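# Unglue and fold open both outer box flaps

## Task

Pry open the two glued outer flaps of the cardboard box so that each one, once released, stands upright or tilts outward by itself, and make sure the box finishes standing upright. A flap counts only if it stays there without the robot holding it, and anything the robot is still touching at the end must not sag more than roughly a fingernail's width once left alone.

## Robot and tools

Robot: two arms, left_arm and right_arm, each with six joints and a parallel gripper. Coordinates are in one shared scene frame with its origin on the table surface midway between the arms. +x runs out over the table, +z is up, and left_arm sits on the +y side. The names left and right refer to the arms, not to sides of a picture. Positions are in metres, orientations are quaternions in w, x, y, z order, and velocities are in m/s and rad/s. The printed hand position can be somewhat wrong, more so when the arm is stretched far.

Gripper geometry: the fingers point along the gripper's +z axis and close along its x axis. end_effector_position is the point midway between the pads, and the fingertips extend 17.5 mm past it. A flat block about 9 cm long projects toward the gripper's -y axis and rotates with it. Turning only wrist 3 moves the pad midpoint around a circle of 25 mm radius.

execute_actions takes "actions", a list holding zero or one item, plus an optional boolean "pictures" (images from cam_left_wrist 672x504 and cam_right_wrist 672x504 come by default). An empty list just reports the state. A motion item has "rows" (1 to 15 rows) and "steps" (1 to 15, default 15; each step is 1/30 s); each row is used for one step and the last row repeats to fill the count. A wait item has only "steps" (up to 300), counted from the previous result, and your reply time is included in it. A refused call moves nothing.

Each row is one flat list of 18 numbers, all within [-1, 1], covering both arms even if only one moves. Numbers 1 to 9 are left_arm, 10 to 18 are right_arm. For each arm: six joint offsets in the order shoulder pan, shoulder lift, elbow, wrist 1, wrist 2, wrist 3, then gripper position, force_limit, speed. The joint numbers are offsets, not targets: 1.0 equals 1.989 rad, measured from the joint angles in the latest result that lists them (before any such result, or in the second and later calls within one reply, from wherever the arm is when the action begins). They are not relative to the previous row. Sending all zeros therefore pulls the arm back to that reference; it is not a hold.

Stated joint ranges (rad). left_arm: shoulder pan -3.142 to 3.142, shoulder lift -6.283 to 6.283, elbow 0.000 to 3.142, wrists 1 to 3 each -6.283 to 6.283. right_arm: shoulder pan 0.000 to 6.283, shoulder lift -6.283 to 6.283, elbow -3.142 to 0.000, wrists each -6.283 to 6.283. A request more than 0.010 rad beyond an end is refused; true ends may differ by up to 0.010 rad, and requests past the true end are cut to it, reported as "joint sent to its limit" (possibly about an earlier action). No such message does not prove more travel exists.

Gripper numbers are absolute commands, not offsets. position: +1 is fully open (50 mm gap), about -0.65 is where the pads meet, and -1 means close until something stops the fingers. force_limit per pad: -1 about 20 N, 0 about 102 N, +1 about 185 N; real force may run up to about 17 % higher. speed of the gap: -1 is 20 mm/s, 0 is 85, +1 is 150. To keep a gripper unchanged, resend its previous three numbers, since 0 is itself a command. New force_limit or speed only applies when position changes by at least 0.01; to soften a grip, open first. object_status: 0 moving, 1 blocked while opening, 2 blocked while closing (a grip), 3 reached the target or pads met (usually nothing held). A new position resets it to 0 briefly. Fingers re-close if grip is lost, except after gripping at force_limit -1, where status stays 2 even if the part is gone. Gripping an immovable off-center object slowly loses grip. Opening in mm is about (250 - position_measured) x 0.202.

Motion behaviour: commands are smoothed and lag about 0.17 s. Each step a joint's target is kept within 0.575 rad of its measured angle, and if targets would move the gripper more than 100 mm from where it is, they are scaled back. Big moves may not finish before the result. Between calls the arms keep heading to the last row's target until they are nearly still or a step is HELD. HELD marks steps where your row was not sent, in whole or part; "joint command not followed" means the clearance check altered or blocked joint targets while the rest of the row was applied.

Result lines: the state line per arm (pose and velocities), Joint positions and Joint velocities (rad, rad/s, column order), joint torques (whole drive output, offset and noisy, not a contact gauge), and Wrist force / Wrist torque in each end effector's own axes, with offsets up to about 4 N, noise up to 2.4 N and saturation near 50 N; "no reading" is harmless. Pressing on a surface shows force pointing back into the arm.

Hazards: a joint torque reaching its load limit (133 N m for shoulder pan, shoulder lift and elbow; 24.9 N m for each wrist, held weight included) or any external force of 150 N stops that arm for 10 s and drops the rest of the call. Motors heat while loaded; MOTOR HOT appears from 70 °C and at 85 °C the arm is braked until cool (OVER-TEMPERATURE FAULT). Keep the arms from colliding or shoving each other, do not knock anything off the table, avoid drops, slams and forceful pushes, and expect occasional brief tugs on held parts. Leave nothing resting on the robot at the end.

zoom_image: "camera" (cam_left_wrist or cam_right_wrist) and "region" [x0, y0, x1, y1] in that camera's pixels from the top-left, no bigger than 504 by 504; it enlarges the latest image. show_instructions takes no arguments and shows the scene's reference pages. finished_scene takes "scene", the current scene number, ends and grades it irreversibly and gives the next task; call it only when flaps stay open unaided.

Each tool is called after "Call:" by a JSON object that holds its "method" and its "body".

Reference images:

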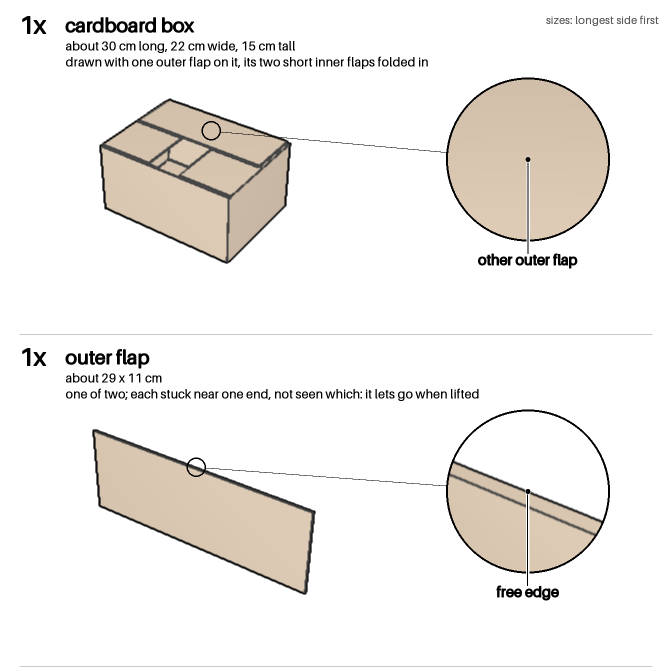

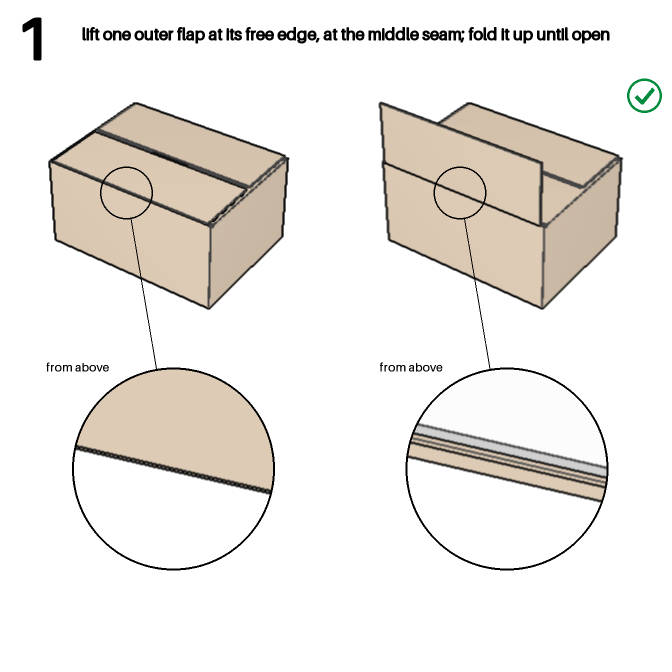

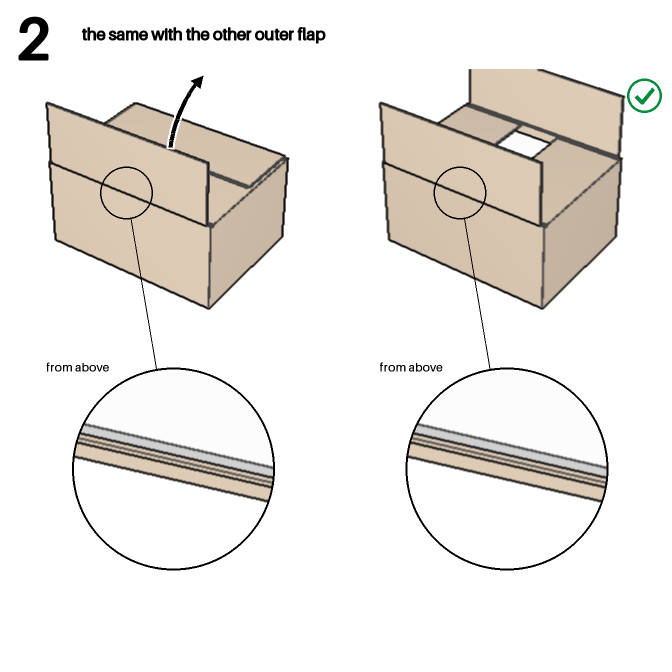

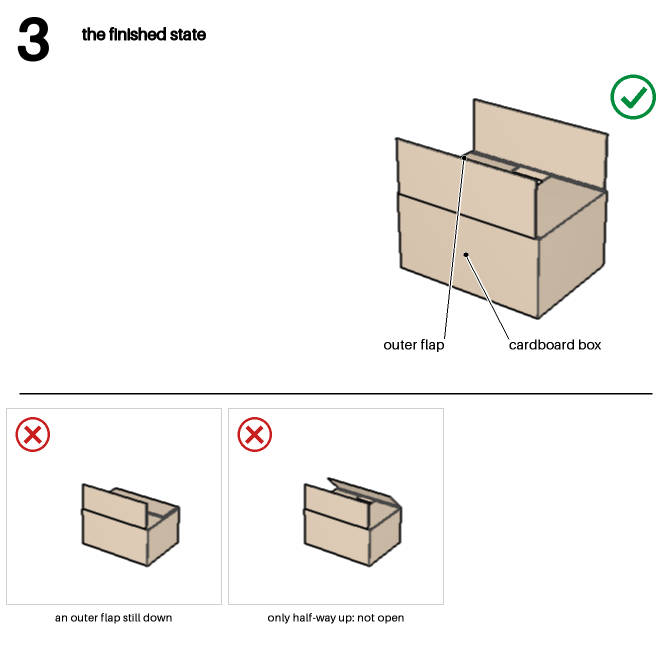

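## Session

Call:
{"method": "execute_actions", "body": {"actions": []}}

Scene clock: 0.00 s of 4500.00 s.
left_arm: end_effector_position=(+0.3948, +0.6289, +0.1213) position_measured=3 object_status=3 end_effector_quat_wxyz=(-0.103, +0.985, -0.129, +0.055) end_effector_velocity=(+0.000, +0.000, +0.001) end_effector_angular_velocity=(-0.000, -0.001, +0.001) | right_arm: end_effector_position=(+0.0043, +0.0407, +0.2361) position_measured=136 object_status=3 end_effector_quat_wxyz=(+0.615, -0.482, +0.583, -0.222) end_effector_velocity=(-0.000, +0.000, -0.000) end_effector_angular_velocity=(+0.003, +0.001, +0.000)
Joint positions: left_arm=[-0.443 -2.033  2.479 -2.091 -1.348  1.54 ] | right_arm=[ 5.616 -1.663 -2.124 -2.214  0.544  0.29 ]
Joint velocities: left_arm=[ 0.001 -0.    -0.001 -0.    -0.     0.   ] | right_arm=[-0.    -0.     0.     0.001 -0.001  0.002]
Joint torques (N m, as the arm reports them, + toward a larger angle): no reading
Motor temperatures (°C, as the motors report them): left_arm=[22 20 22 29 25 27] | right_arm=[24 23 23 29 28 32]
Wrist force (N, on the end effector, along its own x y z axes, offset not removed): no reading
Wrist torque (N m, same axes, about the end effector's origin, offset not removed): no reading

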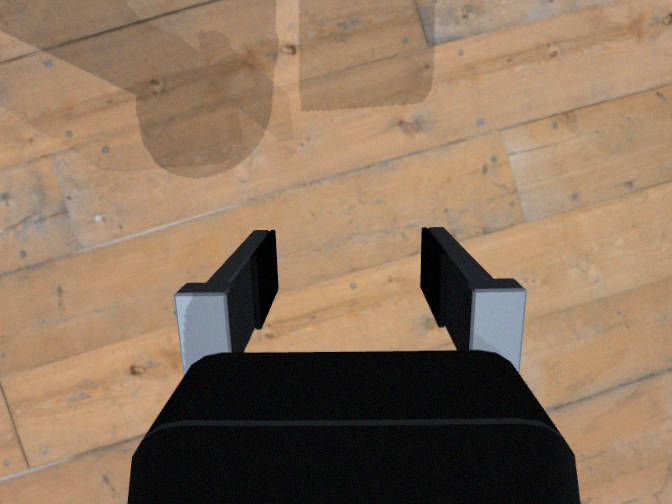

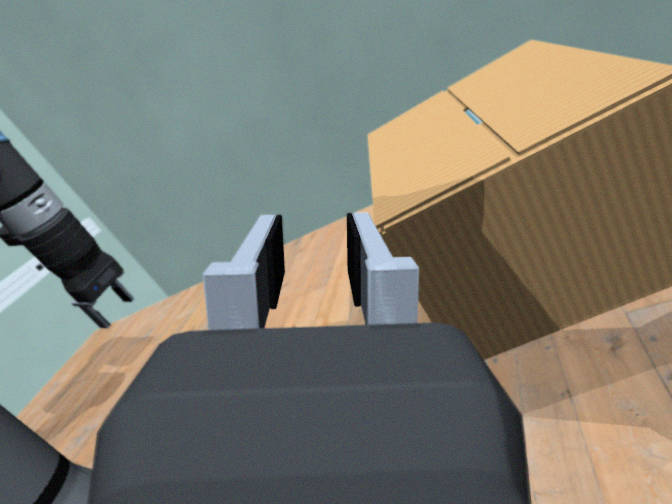

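Call:
{"method": "execute_actions", "body": {"actions": [{"rows":[[-0.23,0.218,-0.643,0.297,-0.112,0,1,0,0,-0.863,0.032,0.465,0.153,0.516,0,1,0,0]],"steps":15}], "pictures": false}}

Call:
{"method": "execute_actions", "body": {"actions": [{"steps":90}]}}

Scene clock: 46.97 s of 4500.00 s.
left_arm: end_effector_position=(+0.4650, +0.4630, +0.1946) position_measured=3 object_status=3 end_effector_quat_wxyz=(-0.056, +0.962, -0.267, -0.031) end_effector_velocity=(+0.168, -0.333, +0.266) end_effector_angular_velocity=(-0.213, +0.001, -0.373) | right_arm: end_effector_position=(+0.0945, +0.0442, +0.3456) position_measured=3 object_status=0 end_effector_quat_wxyz=(+0.196, +0.034, +0.974, -0.109) end_effector_velocity=(+0.322, -0.051, +0.283) end_effector_angular_velocity=(+0.928, +1.363, -1.958)
Joint positions: left_arm=[-0.71  -1.779  2.054 -1.753 -1.482  1.54 ] | right_arm=[ 4.915 -1.606 -1.462 -1.951  1.233  0.29 ]
Joint velocities: left_arm=[-0.39   0.368 -0.988  0.506 -0.18  -0.   ] | right_arm=[-1.581  0.024  0.97   0.149  1.246 -0.   ]
Joint torques (N m, as the arm reports them, + toward a larger angle): left_arm=[ -4.18 -11.12 -33.07  -0.15  -2.33  -0.07] | right_arm=[-26.51  33.38  19.45   3.54   3.18  -0.19]
Motor temperatures (°C, as the motors report them): left_arm=[22 20 22 29 25 27] | right_arm=[24 23 23 29 28 32]
Wrist force (N, on the end effector, along its own x y z axes, offset not removed): left_arm=[-0.4 -1.6 0.7] | right_arm=[-2.7 0.7 -3.6]
Wrist torque (N m, same axes, about the end effector's origin, offset not removed): left_arm=[0.05 -0.02 -0.03] | right_arm=[0.10 0.58 0.01]
Steps of this call (steps 1 to 90: nothing new was sent; then 43.47 s passed at rest; steps 91 to 105: all 15 steps of this action). Readings (joint positions | what the end effector reports):
91: left_arm=[-0.443 -2.033 2.479 -2.091 -1.348 1.540] | right_arm=[5.616 -1.663 -2.124 -2.214 0.544 0.290] | left_arm position_measured=3 object_status=3 | right_arm position_measured=135 object_status=0
92: left_arm=[-0.446 -2.030 2.476 -2.088 -1.351 1.540] | right_arm=[5.613 -1.661 -2.121 -2.211 0.547 0.290] | left_arm position_measured=3 object_status=3 | right_arm position_measured=121 object_status=0
94: left_arm=[-0.488 -1.989 2.431 -2.042 -1.378 1.540] | right_arm=[5.565 -1.641 -2.073 -2.163 0.594 0.290] | left_arm position_measured=3 object_status=3 | right_arm position_measured=93 object_status=0
98: left_arm=[-0.590 -1.893 2.291 -1.910 -1.425 1.540] | right_arm=[5.323 -1.617 -1.830 -2.021 0.836 0.290] | left_arm position_measured=3 object_status=3 | right_arm position_measured=36 object_status=0
105: the state above

Scene clock: 49.97 s of 4500.00 s.
left_arm: end_effector_position=(+0.5551, +0.2544, +0.5136) position_measured=3 object_status=3 end_effector_quat_wxyz=(+0.063, +0.922, -0.351, +0.151) end_effector_velocity=(+0.000, +0.001, +0.000) end_effector_angular_velocity=(-0.000, +0.000, +0.001) | right_arm: end_effector_position=(+0.3749, -0.1776, +0.4469) position_measured=3 object_status=3 end_effector_quat_wxyz=(+0.001, +0.538, +0.843, +0.002) end_effector_velocity=(-0.000, -0.000, +0.001) end_effector_angular_velocity=(+0.001, -0.001, -0.001)
Joint positions: left_arm=[-0.9   -1.6    1.201 -1.501 -1.571  1.54 ] | right_arm=[ 3.9   -1.6   -1.199 -1.91   1.57   0.29 ]
Joint velocities: left_arm=[ 0.001 -0.     0.     0.    -0.    -0.   ] | right_arm=[-0.     0.002 -0.    -0.     0.     0.001]
Joint torques (N m, as the arm reports them, + toward a larger angle): left_arm=[ -6.89 -18.21 -30.61  -2.22  -2.43  -0.02] | right_arm=[-11.96  36.28  32.65   5.12   2.3   -0.16]
Motor temperatures (°C, as the motors report them): left_arm=[22 20 22 29 25 27] | right_arm=[24 23 23 29 28 32]
Wrist force (N, on the end effector, along its own x y z axes, offset not removed): left_arm=[-0.2 -3.5 3.5] | right_arm=[-0.9 -2.5 -2.0]
Wrist torque (N m, same axes, about the end effector's origin, offset not removed): left_arm=[-0.37 0.11 0.18] | right_arm=[-0.37 0.19 0.04]
Steps of this call (steps 1 to 60: the robot went on to your last target; steps 61 to 90: nothing new was sent). Readings (joint positions | what the end effector reports):
1: left_arm=[-0.722 -1.767 2.021 -1.736 -1.488 1.540] | right_arm=[4.863 -1.605 -1.433 -1.946 1.271 0.290] | left_arm position_measured=3 object_status=3 | right_arm position_measured=3 object_status=0
2: left_arm=[-0.734 -1.756 1.988 -1.721 -1.493 1.540] | right_arm=[4.813 -1.605 -1.408 -1.942 1.303 0.290] | left_arm position_measured=3 object_status=3 | right_arm position_measured=3 object_status=3
4: left_arm=[-0.755 -1.737 1.922 -1.693 -1.503 1.540] | right_arm=[4.721 -1.604 -1.369 -1.936 1.352 0.290] | left_arm position_measured=3 object_status=3 | right_arm position_measured=3 object_status=3
8: left_arm=[-0.789 -1.704 1.792 -1.648 -1.519 1.540] | right_arm=[4.553 -1.603 -1.317 -1.928 1.419 0.290] | left_arm position_measured=3 object_status=3 | right_arm position_measured=3 object_status=3
90: the state above
All arms were judged still, so your last target was given up. Only a new action makes them travel on or press farther. Fingers that are still opening or closing keep moving.

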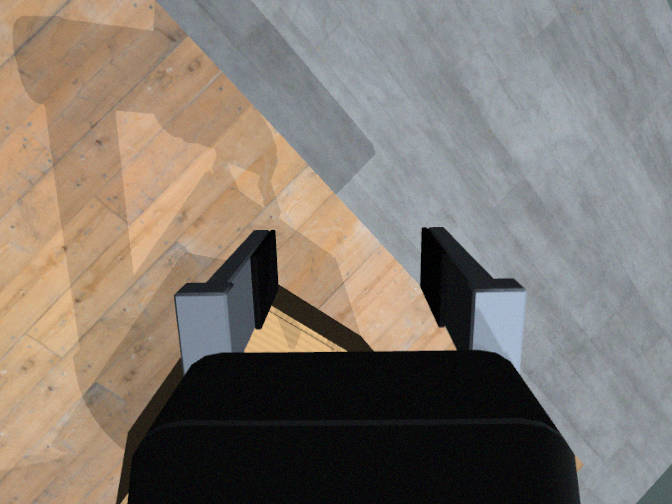

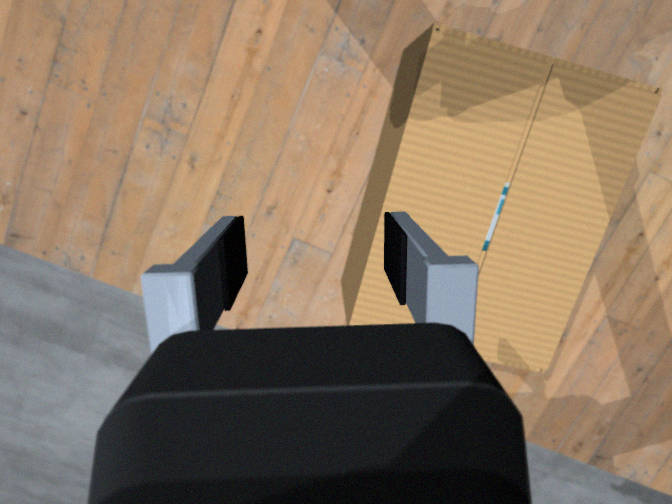

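Call:
{"method": "zoom_image", "body": {"camera": "cam_right_wrist", "region": [400,120,600,270]}}

Region (400, 120, 600, 270) of cam_right_wrist's 672x504 image, scaled by 2.520, with more detail than that image has; it fills the top 378 rows of this view, and the rest is white.

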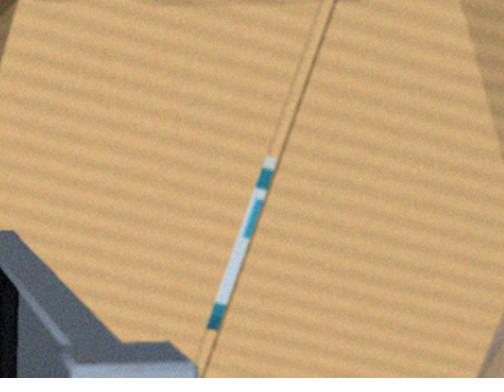

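Call:
{"method": "execute_actions", "body": {"actions": [{"rows":[[0.2,0,0,0,0,0,1,0,0,0.154,-0.0106,-0.1166,0.1257,0,0.302,1,0,0]],"steps":15}], "pictures": false}}

Call:
{"method": "execute_actions", "body": {"actions": [{"steps":40}]}}

Scene clock: 72.03 s of 4500.00 s.
left_arm: end_effector_position=(+0.6101, +0.4329, +0.5135) position_measured=3 object_status=3 end_effector_quat_wxyz=(+0.036, +0.968, -0.190, +0.159) end_effector_velocity=(+0.033, +0.252, -0.000) end_effector_angular_velocity=(+0.000, +0.000, +0.460) | right_arm: end_effector_position=(+0.3123, -0.0357, +0.3603) position_measured=3 object_status=3 end_effector_quat_wxyz=(+0.000, +0.640, +0.769, +0.001) end_effector_velocity=(-0.086, +0.125, -0.082) end_effector_angular_velocity=(-0.000, -0.000, -0.327)
Joint positions: left_arm=[-0.561 -1.6    1.201 -1.501 -1.571  1.54 ] | right_arm=[ 4.172 -1.619 -1.406 -1.687  1.57   0.814]
Joint velocities: left_arm=[ 0.459 -0.     0.     0.     0.    -0.   ] | right_arm=[ 0.265 -0.017 -0.193  0.21  -0.001  0.592]
Joint torques (N m, as the arm reports them, + toward a larger angle): left_arm=[ -3.14 -30.59 -30.36  -2.2    1.69   0.07] | right_arm=[ 6.56 21.04 20.86  5.24  1.65  3.02]
Motor temperatures (°C, as the motors report them): left_arm=[22 20 22 29 25 27] | right_arm=[24 23 23 29 28 32]
Wrist force (N, on the end effector, along its own x y z axes, offset not removed): left_arm=[-3.3 -6.6 0.4] | right_arm=[2.0 -2.6 0.4]
Wrist torque (N m, same axes, about the end effector's origin, offset not removed): left_arm=[-0.89 0.35 0.24] | right_arm=[-0.49 -0.28 -0.13]
Steps of this call (steps 1 to 90: nothing new was sent; then 18.57 s passed at rest; steps 91 to 105: all 15 steps of this action). Readings (joint positions | what the end effector reports):
91: left_arm=[-0.900 -1.600 1.201 -1.501 -1.571 1.540] | right_arm=[3.900 -1.600 -1.199 -1.910 1.570 0.290] | left_arm position_measured=3 object_status=3 | right_arm position_measured=3 object_status=3
92: left_arm=[-0.897 -1.600 1.201 -1.501 -1.571 1.540] | right_arm=[3.903 -1.600 -1.202 -1.906 1.570 0.293] | left_arm position_measured=3 object_status=3 | right_arm position_measured=3 object_status=3
94: left_arm=[-0.854 -1.600 1.201 -1.501 -1.571 1.540] | right_arm=[3.942 -1.604 -1.236 -1.871 1.570 0.341] | left_arm position_measured=3 object_status=3 | right_arm position_measured=3 object_status=3
98: left_arm=[-0.739 -1.600 1.201 -1.501 -1.571 1.540] | right_arm=[4.040 -1.610 -1.308 -1.792 1.570 0.532] | left_arm position_measured=3 object_status=3 | right_arm position_measured=3 object_status=3
105: the state above

Scene clock: 73.37 s of 4500.00 s.
left_arm: end_effector_position=(+0.6133, +0.4654, +0.5136) position_measured=3 object_status=3 end_effector_quat_wxyz=(+0.032, +0.973, -0.162, +0.160) end_effector_velocity=(+0.000, +0.001, +0.001) end_effector_angular_velocity=(-0.001, -0.002, +0.002) | right_arm: end_effector_position=(+0.3009, -0.0199, +0.3497) position_measured=3 object_status=3 end_effector_quat_wxyz=(+0.000, +0.656, +0.755, +0.001) end_effector_velocity=(+0.000, +0.000, +0.000) end_effector_angular_velocity=(+0.001, -0.001, +0.000)
Joint positions: left_arm=[-0.502 -1.6    1.201 -1.501 -1.571  1.54 ] | right_arm=[ 4.206 -1.621 -1.431 -1.66   1.57   0.891]
Joint velocities: left_arm=[ 0.002  0.    -0.002 -0.001 -0.    -0.001] | right_arm=[ 0.    -0.     0.001  0.001 -0.    -0.   ]
Joint torques (N m, as the arm reports them, + toward a larger angle): left_arm=[  5.79 -31.83 -27.41  -2.5   -0.94  -0.09] | right_arm=[10.66 17.91 17.2   5.13 -0.45  2.7 ]
Motor temperatures (°C, as the motors report them): left_arm=[22 20 22 29 25 27] | right_arm=[24 23 23 29 28 32]
Wrist force (N, on the end effector, along its own x y z axes, offset not removed): left_arm=[-0.3 -2.6 8.6] | right_arm=[0.5 -2.3 -1.7]
Wrist torque (N m, same axes, about the end effector's origin, offset not removed): left_arm=[-0.32 0.14 -0.02] | right_arm=[-0.31 -0.06 0.05]
Steps of this call (steps 1 to 30: the robot went on to your last target; steps 31 to 40: nothing new was sent). Readings (joint positions | what the end effector reports):
1: left_arm=[-0.548 -1.600 1.201 -1.501 -1.571 1.540] | right_arm=[4.180 -1.619 -1.411 -1.681 1.570 0.831] | left_arm position_measured=3 object_status=3 | right_arm position_measured=3 object_status=3
2: left_arm=[-0.537 -1.600 1.201 -1.501 -1.571 1.540] | right_arm=[4.186 -1.620 -1.416 -1.676 1.570 0.845] | left_arm position_measured=3 object_status=3 | right_arm position_measured=3 object_status=3
4: left_arm=[-0.523 -1.600 1.201 -1.501 -1.571 1.540] | right_arm=[4.194 -1.620 -1.422 -1.669 1.570 0.864] | left_arm position_measured=3 object_status=3 | right_arm position_measured=3 object_status=3
8: left_arm=[-0.510 -1.600 1.201 -1.501 -1.571 1.540] | right_arm=[4.202 -1.620 -1.428 -1.663 1.570 0.881] | left_arm position_measured=3 object_status=3 | right_arm position_measured=3 object_status=3
40: the state above
All arms were judged still, so your last target was given up. Only a new action makes them travel on or press farther. Fingers that are still opening or closing keep moving.

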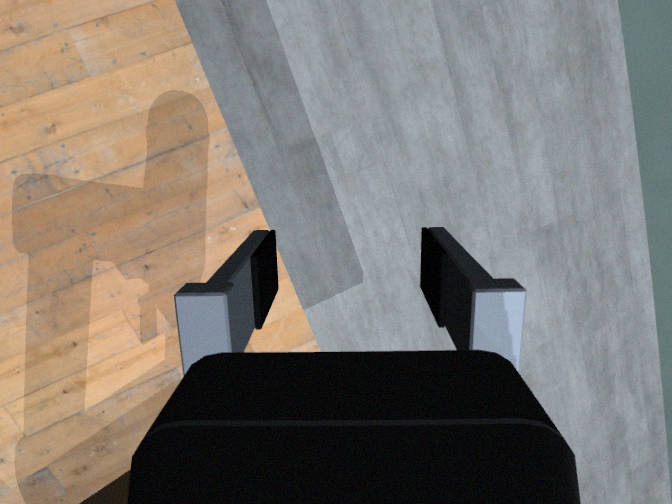

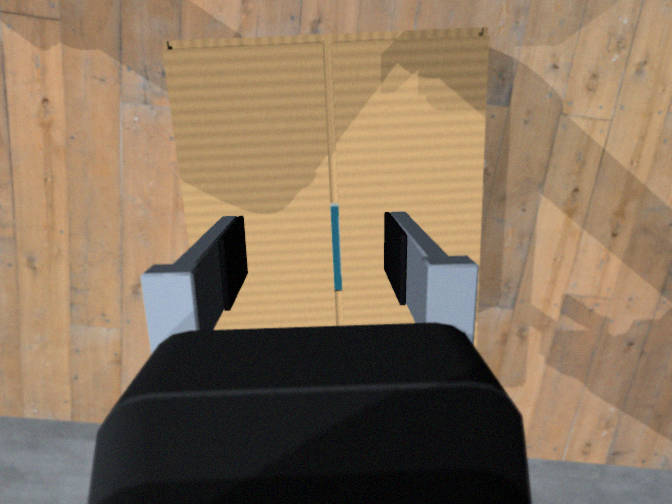

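Call:
{"method": "execute_actions", "body": {"actions": [{"rows":[[0,0,0,0,0,0,1,0,0,-0.0206,-0.048,-0.128,0.176,0,-0.0206,1,0,0]],"steps":15}], "pictures": false}}

Call:
{"method": "execute_actions", "body": {"actions": [{"steps":30}]}}

Scene clock: 93.60 s of 4500.00 s.
left_arm: end_effector_position=(+0.6133, +0.4654, +0.5136) position_measured=3 object_status=3 end_effector_quat_wxyz=(+0.032, +0.973, -0.162, +0.160) end_effector_velocity=(-0.000, -0.000, +0.001) end_effector_angular_velocity=(-0.001, -0.001, +0.002) | right_arm: end_effector_position=(+0.3303, -0.0114, +0.2177) position_measured=3 object_status=3 end_effector_quat_wxyz=(+0.001, +0.656, +0.755, -0.000) end_effector_velocity=(+0.010, -0.002, -0.062) end_effector_angular_velocity=(+0.013, -0.010, -0.003)
Joint positions: left_arm=[-0.502 -1.6    1.201 -1.501 -1.571  1.54 ] | right_arm=[ 4.167 -1.711 -1.67  -1.333  1.57   0.852]
Joint velocities: left_arm=[-0.    -0.    -0.002  0.001 -0.    -0.002] | right_arm=[-0.017 -0.04  -0.121  0.177 -0.001 -0.014]
Joint torques (N m, as the arm reports them, + toward a larger angle): left_arm=[  5.84 -32.48 -22.35  -2.85  -1.65  -0.05] | right_arm=[-10.18  25.62  19.91   5.52  -1.18  -2.53]
Motor temperatures (°C, as the motors report them): left_arm=[22 20 22 29 25 27] | right_arm=[24 23 23 29 28 32]
Wrist force (N, on the end effector, along its own x y z axes, offset not removed): left_arm=[-2.0 0.7 0.8] | right_arm=[0.5 -2.1 1.3]
Wrist torque (N m, same axes, about the end effector's origin, offset not removed): left_arm=[0.20 0.51 0.23] | right_arm=[-0.35 -0.20 -0.03]
Steps of this call (steps 1 to 90: nothing new was sent; then 16.73 s passed at rest; steps 91 to 105: all 15 steps of this action). Readings (joint positions | what the end effector reports):
91: left_arm=[-0.502 -1.600 1.201 -1.501 -1.571 1.540] | right_arm=[4.206 -1.621 -1.431 -1.660 1.570 0.891] | left_arm position_measured=3 object_status=3 | right_arm position_measured=3 object_status=3
92: left_arm=[-0.502 -1.600 1.201 -1.501 -1.571 1.540] | right_arm=[4.204 -1.624 -1.434 -1.656 1.570 0.889] | left_arm position_measured=3 object_status=3 | right_arm position_measured=3 object_status=3
94: left_arm=[-0.502 -1.600 1.201 -1.501 -1.571 1.540] | right_arm=[4.195 -1.645 -1.476 -1.609 1.570 0.879] | left_arm position_measured=3 object_status=3 | right_arm position_measured=3 object_status=3
98: left_arm=[-0.502 -1.600 1.201 -1.501 -1.571 1.540] | right_arm=[4.178 -1.685 -1.590 -1.451 1.570 0.863] | left_arm position_measured=3 object_status=3 | right_arm position_measured=3 object_status=3
105: the state above

Scene clock: 94.60 s of 4500.00 s.
left_arm: end_effector_position=(+0.6133, +0.4654, +0.5136) position_measured=3 object_status=3 end_effector_quat_wxyz=(+0.032, +0.973, -0.162, +0.160) end_effector_velocity=(-0.000, +0.000, +0.000) end_effector_angular_velocity=(-0.000, -0.000, +0.001) | right_arm: end_effector_position=(+0.3315, -0.0117, +0.2097) position_measured=3 object_status=3 end_effector_quat_wxyz=(+0.000, +0.656, +0.755, +0.001) end_effector_velocity=(-0.000, +0.000, -0.001) end_effector_angular_velocity=(-0.001, +0.001, -0.000)
Joint positions: left_arm=[-0.502 -1.6    1.201 -1.501 -1.571  1.54 ] | right_arm=[ 4.165 -1.716 -1.685 -1.31   1.57   0.85 ]
Joint velocities: left_arm=[ 0.    -0.    -0.     0.    -0.    -0.001] | right_arm=[-0.    -0.002 -0.     0.001  0.001  0.   ]
Joint torques (N m, as the arm reports them, + toward a larger angle): left_arm=[  4.45 -32.33 -22.09  -2.88   0.28  -0.12] | right_arm=[-10.99  22.03  16.93   5.14   0.63  -2.63]
Motor temperatures (°C, as the motors report them): left_arm=[22 20 22 29 25 27] | right_arm=[24 23 23 29 28 32]
Wrist force (N, on the end effector, along its own x y z axes, offset not removed): left_arm=[-3.2 0.1 4.0] | right_arm=[-1.2 -0.2 -0.5]
Wrist torque (N m, same axes, about the end effector's origin, offset not removed): left_arm=[0.29 0.78 -0.02] | right_arm=[0.09 0.21 0.05]
Steps of this call (steps 1 to 30: the robot went on to your last target). Readings (joint positions | what the end effector reports):
1: left_arm=[-0.502 -1.600 1.201 -1.501 -1.571 1.540] | right_arm=[4.167 -1.712 -1.673 -1.327 1.570 0.851] | left_arm position_measured=3 object_status=3 | right_arm position_measured=3 object_status=3
2: left_arm=[-0.502 -1.600 1.201 -1.501 -1.571 1.540] | right_arm=[4.166 -1.713 -1.676 -1.323 1.570 0.851] | left_arm position_measured=3 object_status=3 | right_arm position_measured=3 object_status=3
4: left_arm=[-0.502 -1.600 1.201 -1.501 -1.571 1.540] | right_arm=[4.166 -1.714 -1.680 -1.318 1.570 0.850] | left_arm position_measured=3 object_status=3 | right_arm position_measured=3 object_status=3
8: left_arm=[-0.502 -1.600 1.201 -1.501 -1.571 1.540] | right_arm=[4.165 -1.716 -1.683 -1.313 1.570 0.850] | left_arm position_measured=3 object_status=3 | right_arm position_measured=3 object_status=3
30: the state above
All arms were judged still, so your last target was given up. Only a new action makes them travel on or press farther. Fingers that are still opening or closing keep moving.

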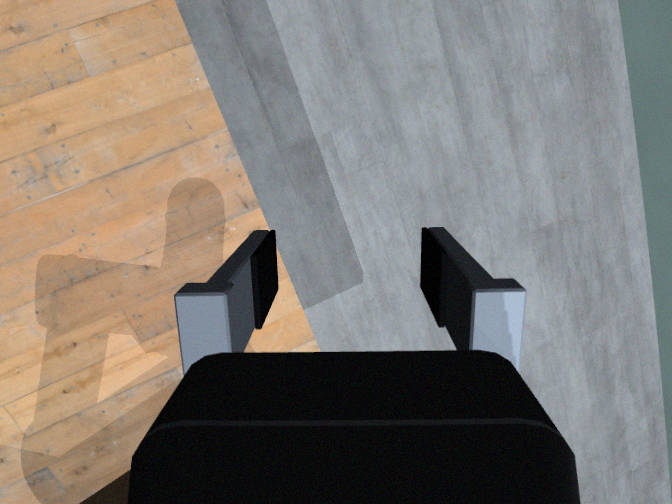

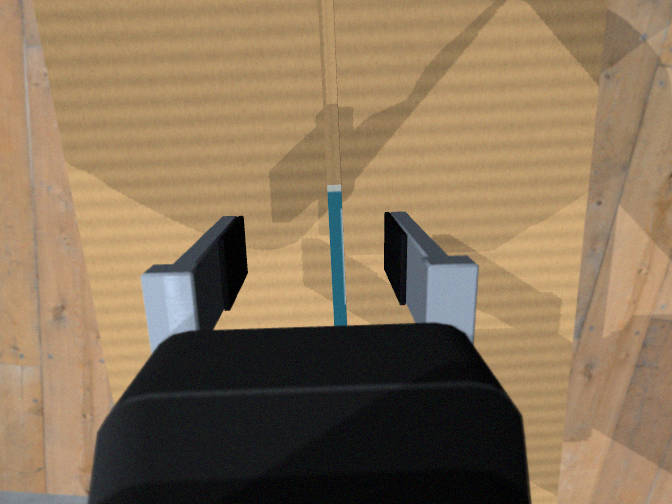

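Call:
{"method": "execute_actions", "body": {"actions": [{"rows":[[0,0,0,0,0,0,1,0,0,-0.0573,-0.0221,-0.0394,0.1684,0.1066,-0.0568,1,0,0]],"steps":15}], "pictures": false}}

Call:
{"method": "execute_actions", "body": {"actions": [{"steps":30}]}}

Scene clock: 124.90 s of 4500.00 s.
left_arm: end_effector_position=(+0.6133, +0.4654, +0.5136) position_measured=3 object_status=3 end_effector_quat_wxyz=(+0.032, +0.973, -0.162, +0.160) end_effector_velocity=(+0.000, +0.000, -0.000) end_effector_angular_velocity=(+0.000, +0.000, +0.000) | right_arm: end_effector_position=(+0.3627, +0.0176, +0.1931) position_measured=3 object_status=3 end_effector_quat_wxyz=(-0.102, +0.642, +0.753, +0.097) end_effector_velocity=(+0.015, +0.016, +0.006) end_effector_angular_velocity=(+0.129, -0.022, +0.013)
Joint positions: left_arm=[-0.502 -1.6    1.201 -1.501 -1.571  1.54 ] | right_arm=[ 4.056 -1.759 -1.761 -0.993  1.772  0.741]
Joint velocities: left_arm=[ 0.001  0.     0.001 -0.     0.     0.001] | right_arm=[-0.035 -0.011 -0.021  0.139  0.074 -0.035]
Joint torques (N m, as the arm reports them, + toward a larger angle): left_arm=[  4.26 -32.18 -22.77  -2.8    1.84  -0.01] | right_arm=[-9.34 24.24 15.74  5.78  2.84 -2.77]
Motor temperatures (°C, as the motors report them): left_arm=[22 20 22 29 25 27] | right_arm=[24 23 23 29 28 32]
Wrist force (N, on the end effector, along its own x y z axes, offset not removed): left_arm=[-2.3 -1.7 0.6] | right_arm=[-1.0 -1.7 2.1]
Wrist torque (N m, same axes, about the end effector's origin, offset not removed): left_arm=[-0.34 0.38 0.22] | right_arm=[-0.09 0.17 -0.11]
Steps of this call (steps 1 to 90: nothing new was sent; then 26.80 s passed at rest; steps 91 to 105: all 15 steps of this action). Readings (joint positions | what the end effector reports):
91: left_arm=[-0.502 -1.600 1.201 -1.501 -1.571 1.540] | right_arm=[4.165 -1.716 -1.685 -1.310 1.570 0.850] | left_arm position_measured=3 object_status=3 | right_arm position_measured=3 object_status=3
92: left_arm=[-0.502 -1.600 1.201 -1.501 -1.571 1.540] | right_arm=[4.162 -1.719 -1.688 -1.306 1.573 0.846] | left_arm position_measured=3 object_status=3 | right_arm position_measured=3 object_status=3
94: left_arm=[-0.502 -1.600 1.201 -1.501 -1.571 1.540] | right_arm=[4.129 -1.733 -1.714 -1.259 1.618 0.813] | left_arm position_measured=3 object_status=3 | right_arm position_measured=3 object_status=3
98: left_arm=[-0.502 -1.600 1.201 -1.501 -1.571 1.540] | right_arm=[4.079 -1.751 -1.746 -1.086 1.723 0.764] | left_arm position_measured=3 object_status=3 | right_arm position_measured=3 object_status=3
105: the state above

Scene clock: 125.90 s of 4500.00 s.
left_arm: end_effector_position=(+0.6133, +0.4654, +0.5136) position_measured=3 object_status=3 end_effector_quat_wxyz=(+0.032, +0.973, -0.162, +0.160) end_effector_velocity=(-0.000, -0.000, -0.000) end_effector_angular_velocity=(+0.000, +0.001, -0.000) | right_arm: end_effector_position=(+0.3646, +0.0197, +0.1938) position_measured=3 object_status=3 end_effector_quat_wxyz=(-0.107, +0.641, +0.753, +0.104) end_effector_velocity=(-0.000, -0.000, -0.001) end_effector_angular_velocity=(-0.001, -0.000, +0.000)
Joint positions: left_arm=[-0.502 -1.6    1.201 -1.501 -1.571  1.54 ] | right_arm=[ 4.051 -1.76  -1.764 -0.975  1.782  0.737]
Joint velocities: left_arm=[-0.     0.     0.001  0.    -0.     0.   ] | right_arm=[ 0.     0.    -0.001  0.001 -0.001  0.   ]
Joint torques (N m, as the arm reports them, + toward a larger angle): left_arm=[  3.6  -32.26 -22.37  -2.82  -0.12  -0.11] | right_arm=[-11.06  22.87  17.18   5.73   3.03  -2.38]
Motor temperatures (°C, as the motors report them): left_arm=[22 20 22 29 25 27] | right_arm=[24 23 23 29 28 32]
Wrist force (N, on the end effector, along its own x y z axes, offset not removed): left_arm=[0.6 -2.0 4.2] | right_arm=[0.4 0.0 1.3]
Wrist torque (N m, same axes, about the end effector's origin, offset not removed): left_arm=[-0.02 -0.16 0.13] | right_arm=[0.14 -0.14 -0.06]
Steps of this call (steps 1 to 30: the robot went on to your last target). Readings (joint positions | what the end effector reports):
1: left_arm=[-0.502 -1.600 1.201 -1.501 -1.571 1.540] | right_arm=[4.054 -1.759 -1.761 -0.989 1.774 0.740] | left_arm position_measured=3 object_status=3 | right_arm position_measured=3 object_status=3
2: left_arm=[-0.502 -1.600 1.201 -1.501 -1.571 1.540] | right_arm=[4.054 -1.759 -1.762 -0.985 1.776 0.739] | left_arm position_measured=3 object_status=3 | right_arm position_measured=3 object_status=3
4: left_arm=[-0.502 -1.600 1.201 -1.501 -1.571 1.540] | right_arm=[4.053 -1.760 -1.763 -0.981 1.778 0.738] | left_arm position_measured=3 object_status=3 | right_arm position_measured=3 object_status=3
8: left_arm=[-0.502 -1.600 1.201 -1.501 -1.571 1.540] | right_arm=[4.052 -1.760 -1.763 -0.977 1.780 0.737] | left_arm position_measured=3 object_status=3 | right_arm position_measured=3 object_status=3
30: the state above
All arms were judged still, so your last target was given up. Only a new action makes them travel on or press farther. Fingers that are still opening or closing keep moving.

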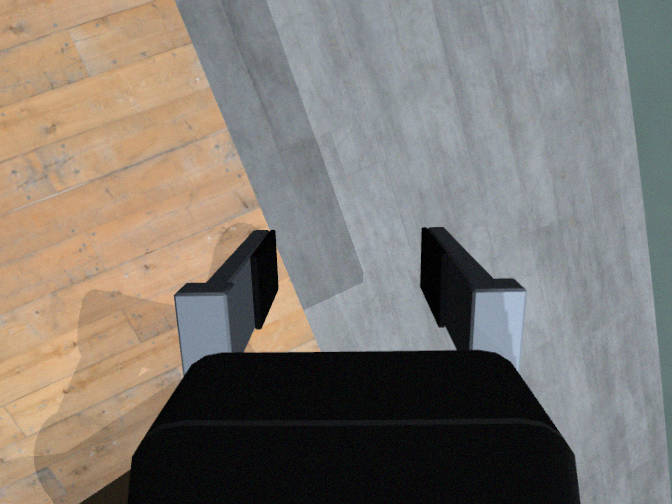

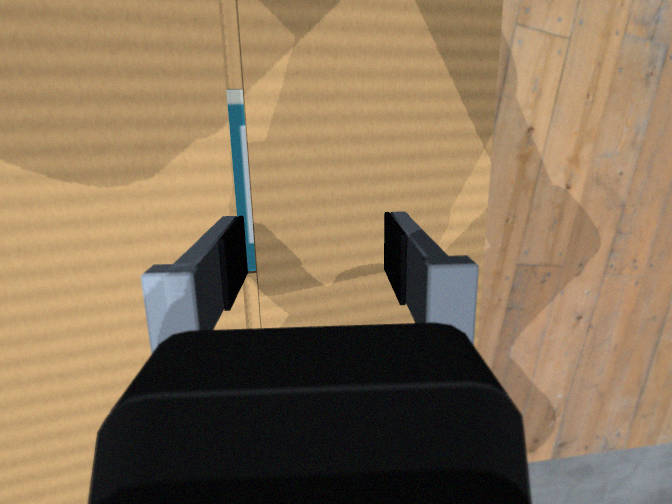

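Call:
{"method": "execute_actions", "body": {"actions": [{"rows":[[0,0,0,0,0,0,1,0,0,0.009,-0.002,-0.0175,0.0196,0,0.009,1,0,0]],"steps":15}], "pictures": false}}

Call:
{"method": "execute_actions", "body": {"actions": [{"steps":15}]}}

Scene clock: 139.47 s of 4500.00 s.
left_arm: end_effector_position=(+0.6133, +0.4654, +0.5136) position_measured=3 object_status=3 end_effector_quat_wxyz=(+0.032, +0.973, -0.162, +0.160) end_effector_velocity=(-0.000, +0.000, -0.001) end_effector_angular_velocity=(+0.001, +0.001, -0.000) | right_arm: end_effector_position=(+0.3549, +0.0241, +0.1801) position_measured=3 object_status=3 end_effector_quat_wxyz=(-0.109, +0.641, +0.753, +0.102) end_effector_velocity=(-0.002, +0.002, -0.003) end_effector_angular_velocity=(+0.002, -0.001, +0.002)
Joint positions: left_arm=[-0.502 -1.6    1.201 -1.501 -1.571  1.54 ] | right_arm=[ 4.068 -1.764 -1.797 -0.937  1.782  0.754]
Joint velocities: left_arm=[ 0.001 -0.     0.001  0.     0.     0.001] | right_arm=[ 0.005 -0.002 -0.007  0.011 -0.     0.003]
Joint torques (N m, as the arm reports them, + toward a larger angle): left_arm=[  3.31 -32.24 -22.81  -2.79  -1.66  -0.01] | right_arm=[13.39 18.85 11.97  3.97  2.42  3.13]
Motor temperatures (°C, as the motors report them): left_arm=[22 20 22 29 25 27] | right_arm=[24 23 23 29 28 32]
Wrist force (N, on the end effector, along its own x y z axes, offset not removed): left_arm=[-2.0 1.1 4.6] | right_arm=[-0.9 3.9 -7.5]
Wrist torque (N m, same axes, about the end effector's origin, offset not removed): left_arm=[0.30 0.28 0.28] | right_arm=[-0.31 -0.36 -0.16]
Steps of this call (steps 1 to 90: nothing new was sent; then 10.07 s passed at rest; steps 91 to 105: all 15 steps of this action). Readings (joint positions | what the end effector reports):
91: left_arm=[-0.502 -1.600 1.201 -1.501 -1.571 1.540] | right_arm=[4.051 -1.760 -1.764 -0.975 1.782 0.737] | left_arm position_measured=3 object_status=3 | right_arm position_measured=3 object_status=3
92: left_arm=[-0.502 -1.600 1.201 -1.501 -1.571 1.540] | right_arm=[4.052 -1.760 -1.766 -0.972 1.782 0.738] | left_arm position_measured=3 object_status=3 | right_arm position_measured=3 object_status=3
94: left_arm=[-0.502 -1.600 1.201 -1.501 -1.571 1.540] | right_arm=[4.058 -1.762 -1.777 -0.959 1.782 0.744] | left_arm position_measured=3 object_status=3 | right_arm position_measured=3 object_status=3
98: left_arm=[-0.502 -1.600 1.201 -1.501 -1.571 1.540] | right_arm=[4.065 -1.763 -1.791 -0.944 1.782 0.751] | left_arm position_measured=3 object_status=3 | right_arm position_measured=3 object_status=3
105: the state above

Scene clock: 139.97 s of 4500.00 s.
left_arm: end_effector_position=(+0.6133, +0.4654, +0.5136) position_measured=3 object_status=3 end_effector_quat_wxyz=(+0.032, +0.973, -0.162, +0.160) end_effector_velocity=(+0.000, +0.000, +0.000) end_effector_angular_velocity=(-0.000, -0.001, +0.001) | right_arm: end_effector_position=(+0.3545, +0.0242, +0.1796) position_measured=3 object_status=3 end_effector_quat_wxyz=(-0.109, +0.641, +0.753, +0.102) end_effector_velocity=(+0.000, +0.000, +0.000) end_effector_angular_velocity=(+0.001, -0.001, -0.001)
Joint positions: left_arm=[-0.502 -1.6    1.201 -1.501 -1.571  1.54 ] | right_arm=[ 4.069 -1.764 -1.798 -0.936  1.782  0.755]
Joint velocities: left_arm=[ 0.     0.    -0.001  0.     0.    -0.001] | right_arm=[-0.     0.     0.001  0.    -0.     0.001]
Joint torques (N m, as the arm reports them, + toward a larger angle): left_arm=[  4.02 -32.06 -22.53  -2.81  -0.63  -0.04] | right_arm=[13.86 19.38 11.25  4.54  2.13  2.68]
Motor temperatures (°C, as the motors report them): left_arm=[22 20 22 29 25 27] | right_arm=[24 23 23 29 28 32]
Wrist force (N, on the end effector, along its own x y z axes, offset not removed): left_arm=[-2.8 -0.8 1.6] | right_arm=[0.2 4.3 -6.8]
Wrist torque (N m, same axes, about the end effector's origin, offset not removed): left_arm=[-0.20 0.68 0.03] | right_arm=[-0.14 -0.57 -0.30]
Steps of this call (steps 1 to 15: the robot went on to your last target). Readings (joint positions | what the end effector reports):
1: left_arm=[-0.502 -1.600 1.201 -1.501 -1.571 1.540] | right_arm=[4.068 -1.764 -1.797 -0.937 1.782 0.754] | left_arm position_measured=3 object_status=3 | right_arm position_measured=3 object_status=3
2: left_arm=[-0.502 -1.600 1.201 -1.501 -1.571 1.540] | right_arm=[4.069 -1.764 -1.798 -0.937 1.782 0.754] | left_arm position_measured=3 object_status=3 | right_arm position_measured=3 object_status=3
4: left_arm=[-0.502 -1.600 1.201 -1.501 -1.571 1.540] | right_arm=[4.069 -1.764 -1.798 -0.936 1.782 0.754] | left_arm position_measured=3 object_status=3 | right_arm position_measured=3 object_status=3
8: left_arm=[-0.502 -1.600 1.201 -1.501 -1.571 1.540] | right_arm=[4.069 -1.764 -1.798 -0.936 1.782 0.755] | left_arm position_measured=3 object_status=3 | right_arm position_measured=3 object_status=3
15: the state above
All arms were judged still, so your last target was given up. Only a new action makes them travel on or press farther. Fingers that are still opening or closing keep moving.

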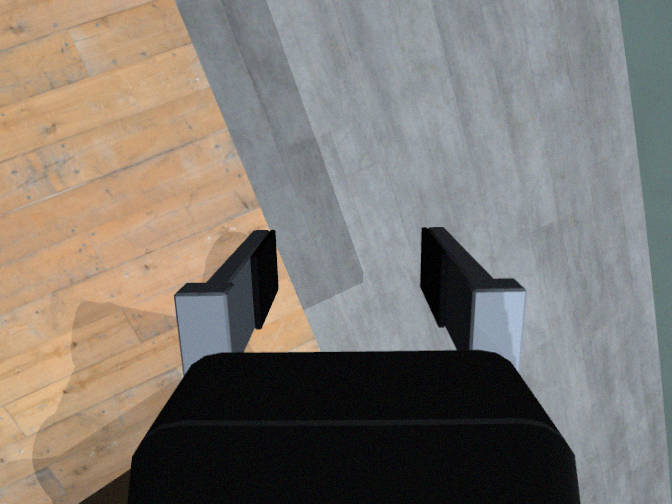

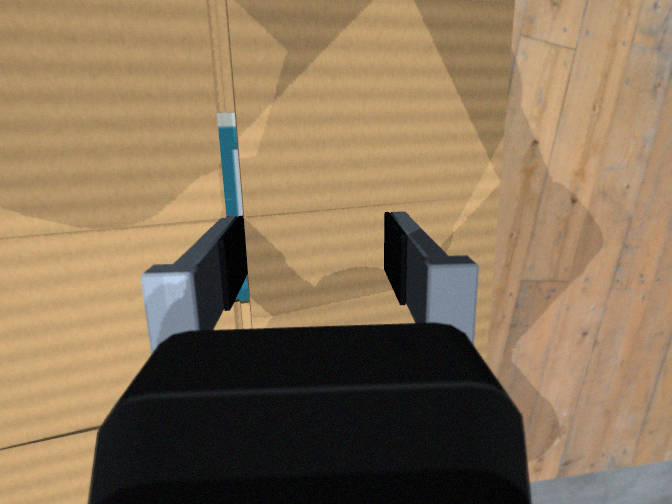

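Call:
{"method": "execute_actions", "body": {"actions": [{"rows":[[0,0,0,0,0,0,1,0,0,0.0005,-0.0045,-0.0056,0.01,0,0,1,0,0]],"steps":15}], "pictures": false}}

Call:
{"method": "execute_actions", "body": {"actions": [{"steps":10}]}}

Call:
{"method": "zoom_image", "body": {"camera": "cam_right_wrist", "region": [140,100,360,330]}}

Scene clock: 154.43 s of 4500.00 s.
left_arm: end_effector_position=(+0.6133, +0.4654, +0.5136) position_measured=3 object_status=3 end_effector_quat_wxyz=(+0.032, +0.973, -0.162, +0.160) end_effector_velocity=(+0.000, +0.000, +0.000) end_effector_angular_velocity=(-0.000, -0.001, +0.001) | right_arm: end_effector_position=(+0.3542, +0.0248, +0.1716) position_measured=3 object_status=3 end_effector_quat_wxyz=(-0.109, +0.640, +0.754, +0.102) end_effector_velocity=(-0.002, -0.001, -0.010) end_effector_angular_velocity=(-0.014, +0.012, -0.000)
Joint positions: left_arm=[-0.502 -1.6    1.201 -1.501 -1.571  1.54 ] | right_arm=[ 4.07  -1.773 -1.81  -0.917  1.782  0.755]
Joint velocities: left_arm=[ 0.001 -0.    -0.001 -0.     0.     0.   ] | right_arm=[ 0.001 -0.013 -0.006  0.001  0.001  0.002]
Joint torques (N m, as the arm reports them, + toward a larger angle): left_arm=[  3.27 -32.31 -22.69  -2.79   1.84  -0.09] | right_arm=[ 6.07 28.71 14.39  3.28  0.02  1.66]
Motor temperatures (°C, as the motors report them): left_arm=[22 20 22 29 25 27] | right_arm=[24 23 23 29 28 32]
Wrist force (N, on the end effector, along its own x y z axes, offset not removed): left_arm=[-1.2 -0.8 6.7] | right_arm=[0.2 -3.9 -7.0]
Wrist torque (N m, same axes, about the end effector's origin, offset not removed): left_arm=[0.13 0.12 -0.21] | right_arm=[-0.39 -0.04 -0.13]
Steps of this call (steps 1 to 90: nothing new was sent; then 10.97 s passed at rest; steps 91 to 105: all 15 steps of this action). Readings (joint positions | what the end effector reports):
91: left_arm=[-0.502 -1.600 1.201 -1.501 -1.571 1.540] | right_arm=[4.069 -1.764 -1.798 -0.936 1.782 0.755] | left_arm position_measured=3 object_status=3 | right_arm position_measured=3 object_status=3
92: left_arm=[-0.502 -1.600 1.201 -1.501 -1.571 1.540] | right_arm=[4.069 -1.765 -1.799 -0.934 1.782 0.755] | left_arm position_measured=3 object_status=3 | right_arm position_measured=3 object_status=3
94: left_arm=[-0.502 -1.600 1.201 -1.501 -1.571 1.540] | right_arm=[4.069 -1.768 -1.803 -0.928 1.782 0.755] | left_arm position_measured=3 object_status=3 | right_arm position_measured=3 object_status=3
98: left_arm=[-0.502 -1.600 1.201 -1.501 -1.571 1.540] | right_arm=[4.070 -1.771 -1.807 -0.920 1.782 0.755] | left_arm position_measured=3 object_status=3 | right_arm position_measured=3 object_status=3
105: the state above

Scene clock: 154.77 s of 4500.00 s.
left_arm: end_effector_position=(+0.6133, +0.4654, +0.5136) position_measured=3 object_status=3 end_effector_quat_wxyz=(+0.032, +0.973, -0.162, +0.160) end_effector_velocity=(+0.000, -0.001, +0.000) end_effector_angular_velocity=(-0.000, -0.001, -0.002) | right_arm: end_effector_position=(+0.3543, +0.0249, +0.1715) position_measured=3 object_status=3 end_effector_quat_wxyz=(-0.109, +0.640, +0.754, +0.102) end_effector_velocity=(+0.000, +0.000, +0.000) end_effector_angular_velocity=(+0.002, -0.001, +0.002)
Joint positions: left_arm=[-0.502 -1.6    1.201 -1.501 -1.571  1.54 ] | right_arm=[ 4.07  -1.773 -1.81  -0.916  1.782  0.755]
Joint velocities: left_arm=[-0.002  0.    -0.001 -0.     0.    -0.001] | right_arm=[-0.     0.     0.     0.002  0.    -0.002]
Joint torques (N m, as the arm reports them, + toward a larger angle): left_arm=[  3.63 -32.19 -23.07  -2.85   1.14  -0.17] | right_arm=[ 3.99 31.05 16.19  5.77 -0.62  1.01]
Motor temperatures (°C, as the motors report them): left_arm=[22 20 22 29 25 27] | right_arm=[24 23 23 29 28 32]
Wrist force (N, on the end effector, along its own x y z axes, offset not removed): left_arm=[2.1 -5.3 2.5] | right_arm=[-4.1 -2.3 -7.1]
Wrist torque (N m, same axes, about the end effector's origin, offset not removed): left_arm=[-0.83 -0.47 0.11] | right_arm=[0.13 0.28 -0.02]
Steps of this call (steps 1 to 10: the robot went on to your last target). Readings (joint positions | what the end effector reports):
1: left_arm=[-0.502 -1.600 1.201 -1.501 -1.571 1.540] | right_arm=[4.070 -1.773 -1.810 -0.917 1.782 0.755] | left_arm position_measured=3 object_status=3 | right_arm position_measured=3 object_status=3
2: left_arm=[-0.502 -1.600 1.201 -1.501 -1.571 1.540] | right_arm=[4.070 -1.773 -1.810 -0.917 1.782 0.755] | left_arm position_measured=3 object_status=3 | right_arm position_measured=3 object_status=3
4: left_arm=[-0.502 -1.600 1.201 -1.501 -1.571 1.540] | right_arm=[4.070 -1.773 -1.810 -0.917 1.782 0.755] | left_arm position_measured=3 object_status=3 | right_arm position_measured=3 object_status=3
8: left_arm=[-0.502 -1.600 1.201 -1.501 -1.571 1.540] | right_arm=[4.070 -1.773 -1.810 -0.916 1.782 0.755] | left_arm position_measured=3 object_status=3 | right_arm position_measured=3 object_status=3
10: the state above

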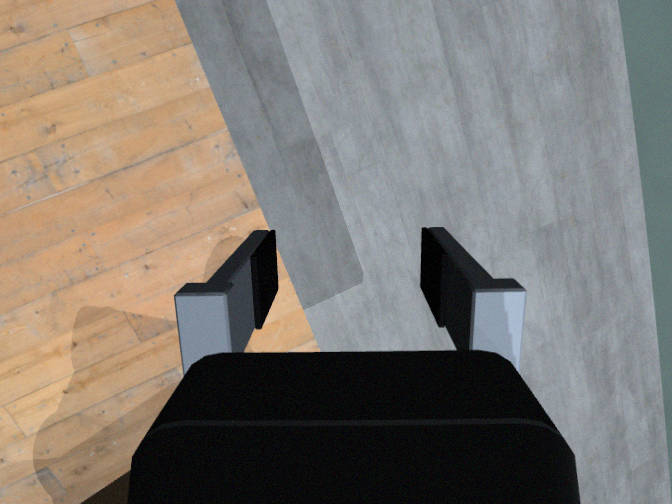

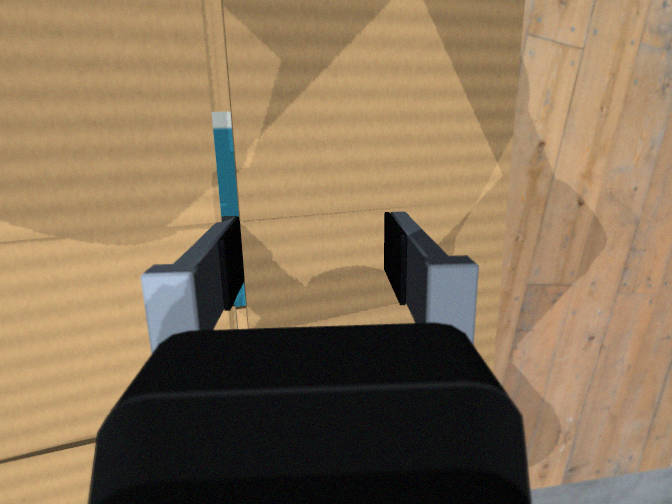

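Region (140, 100, 360, 330) of cam_right_wrist's 672x504 image, scaled by 2.191, with more detail than that image has; it fills the left 482 columns of this view, and the rest is white.

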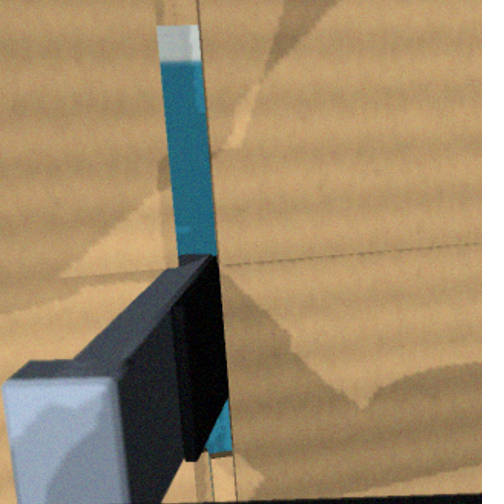

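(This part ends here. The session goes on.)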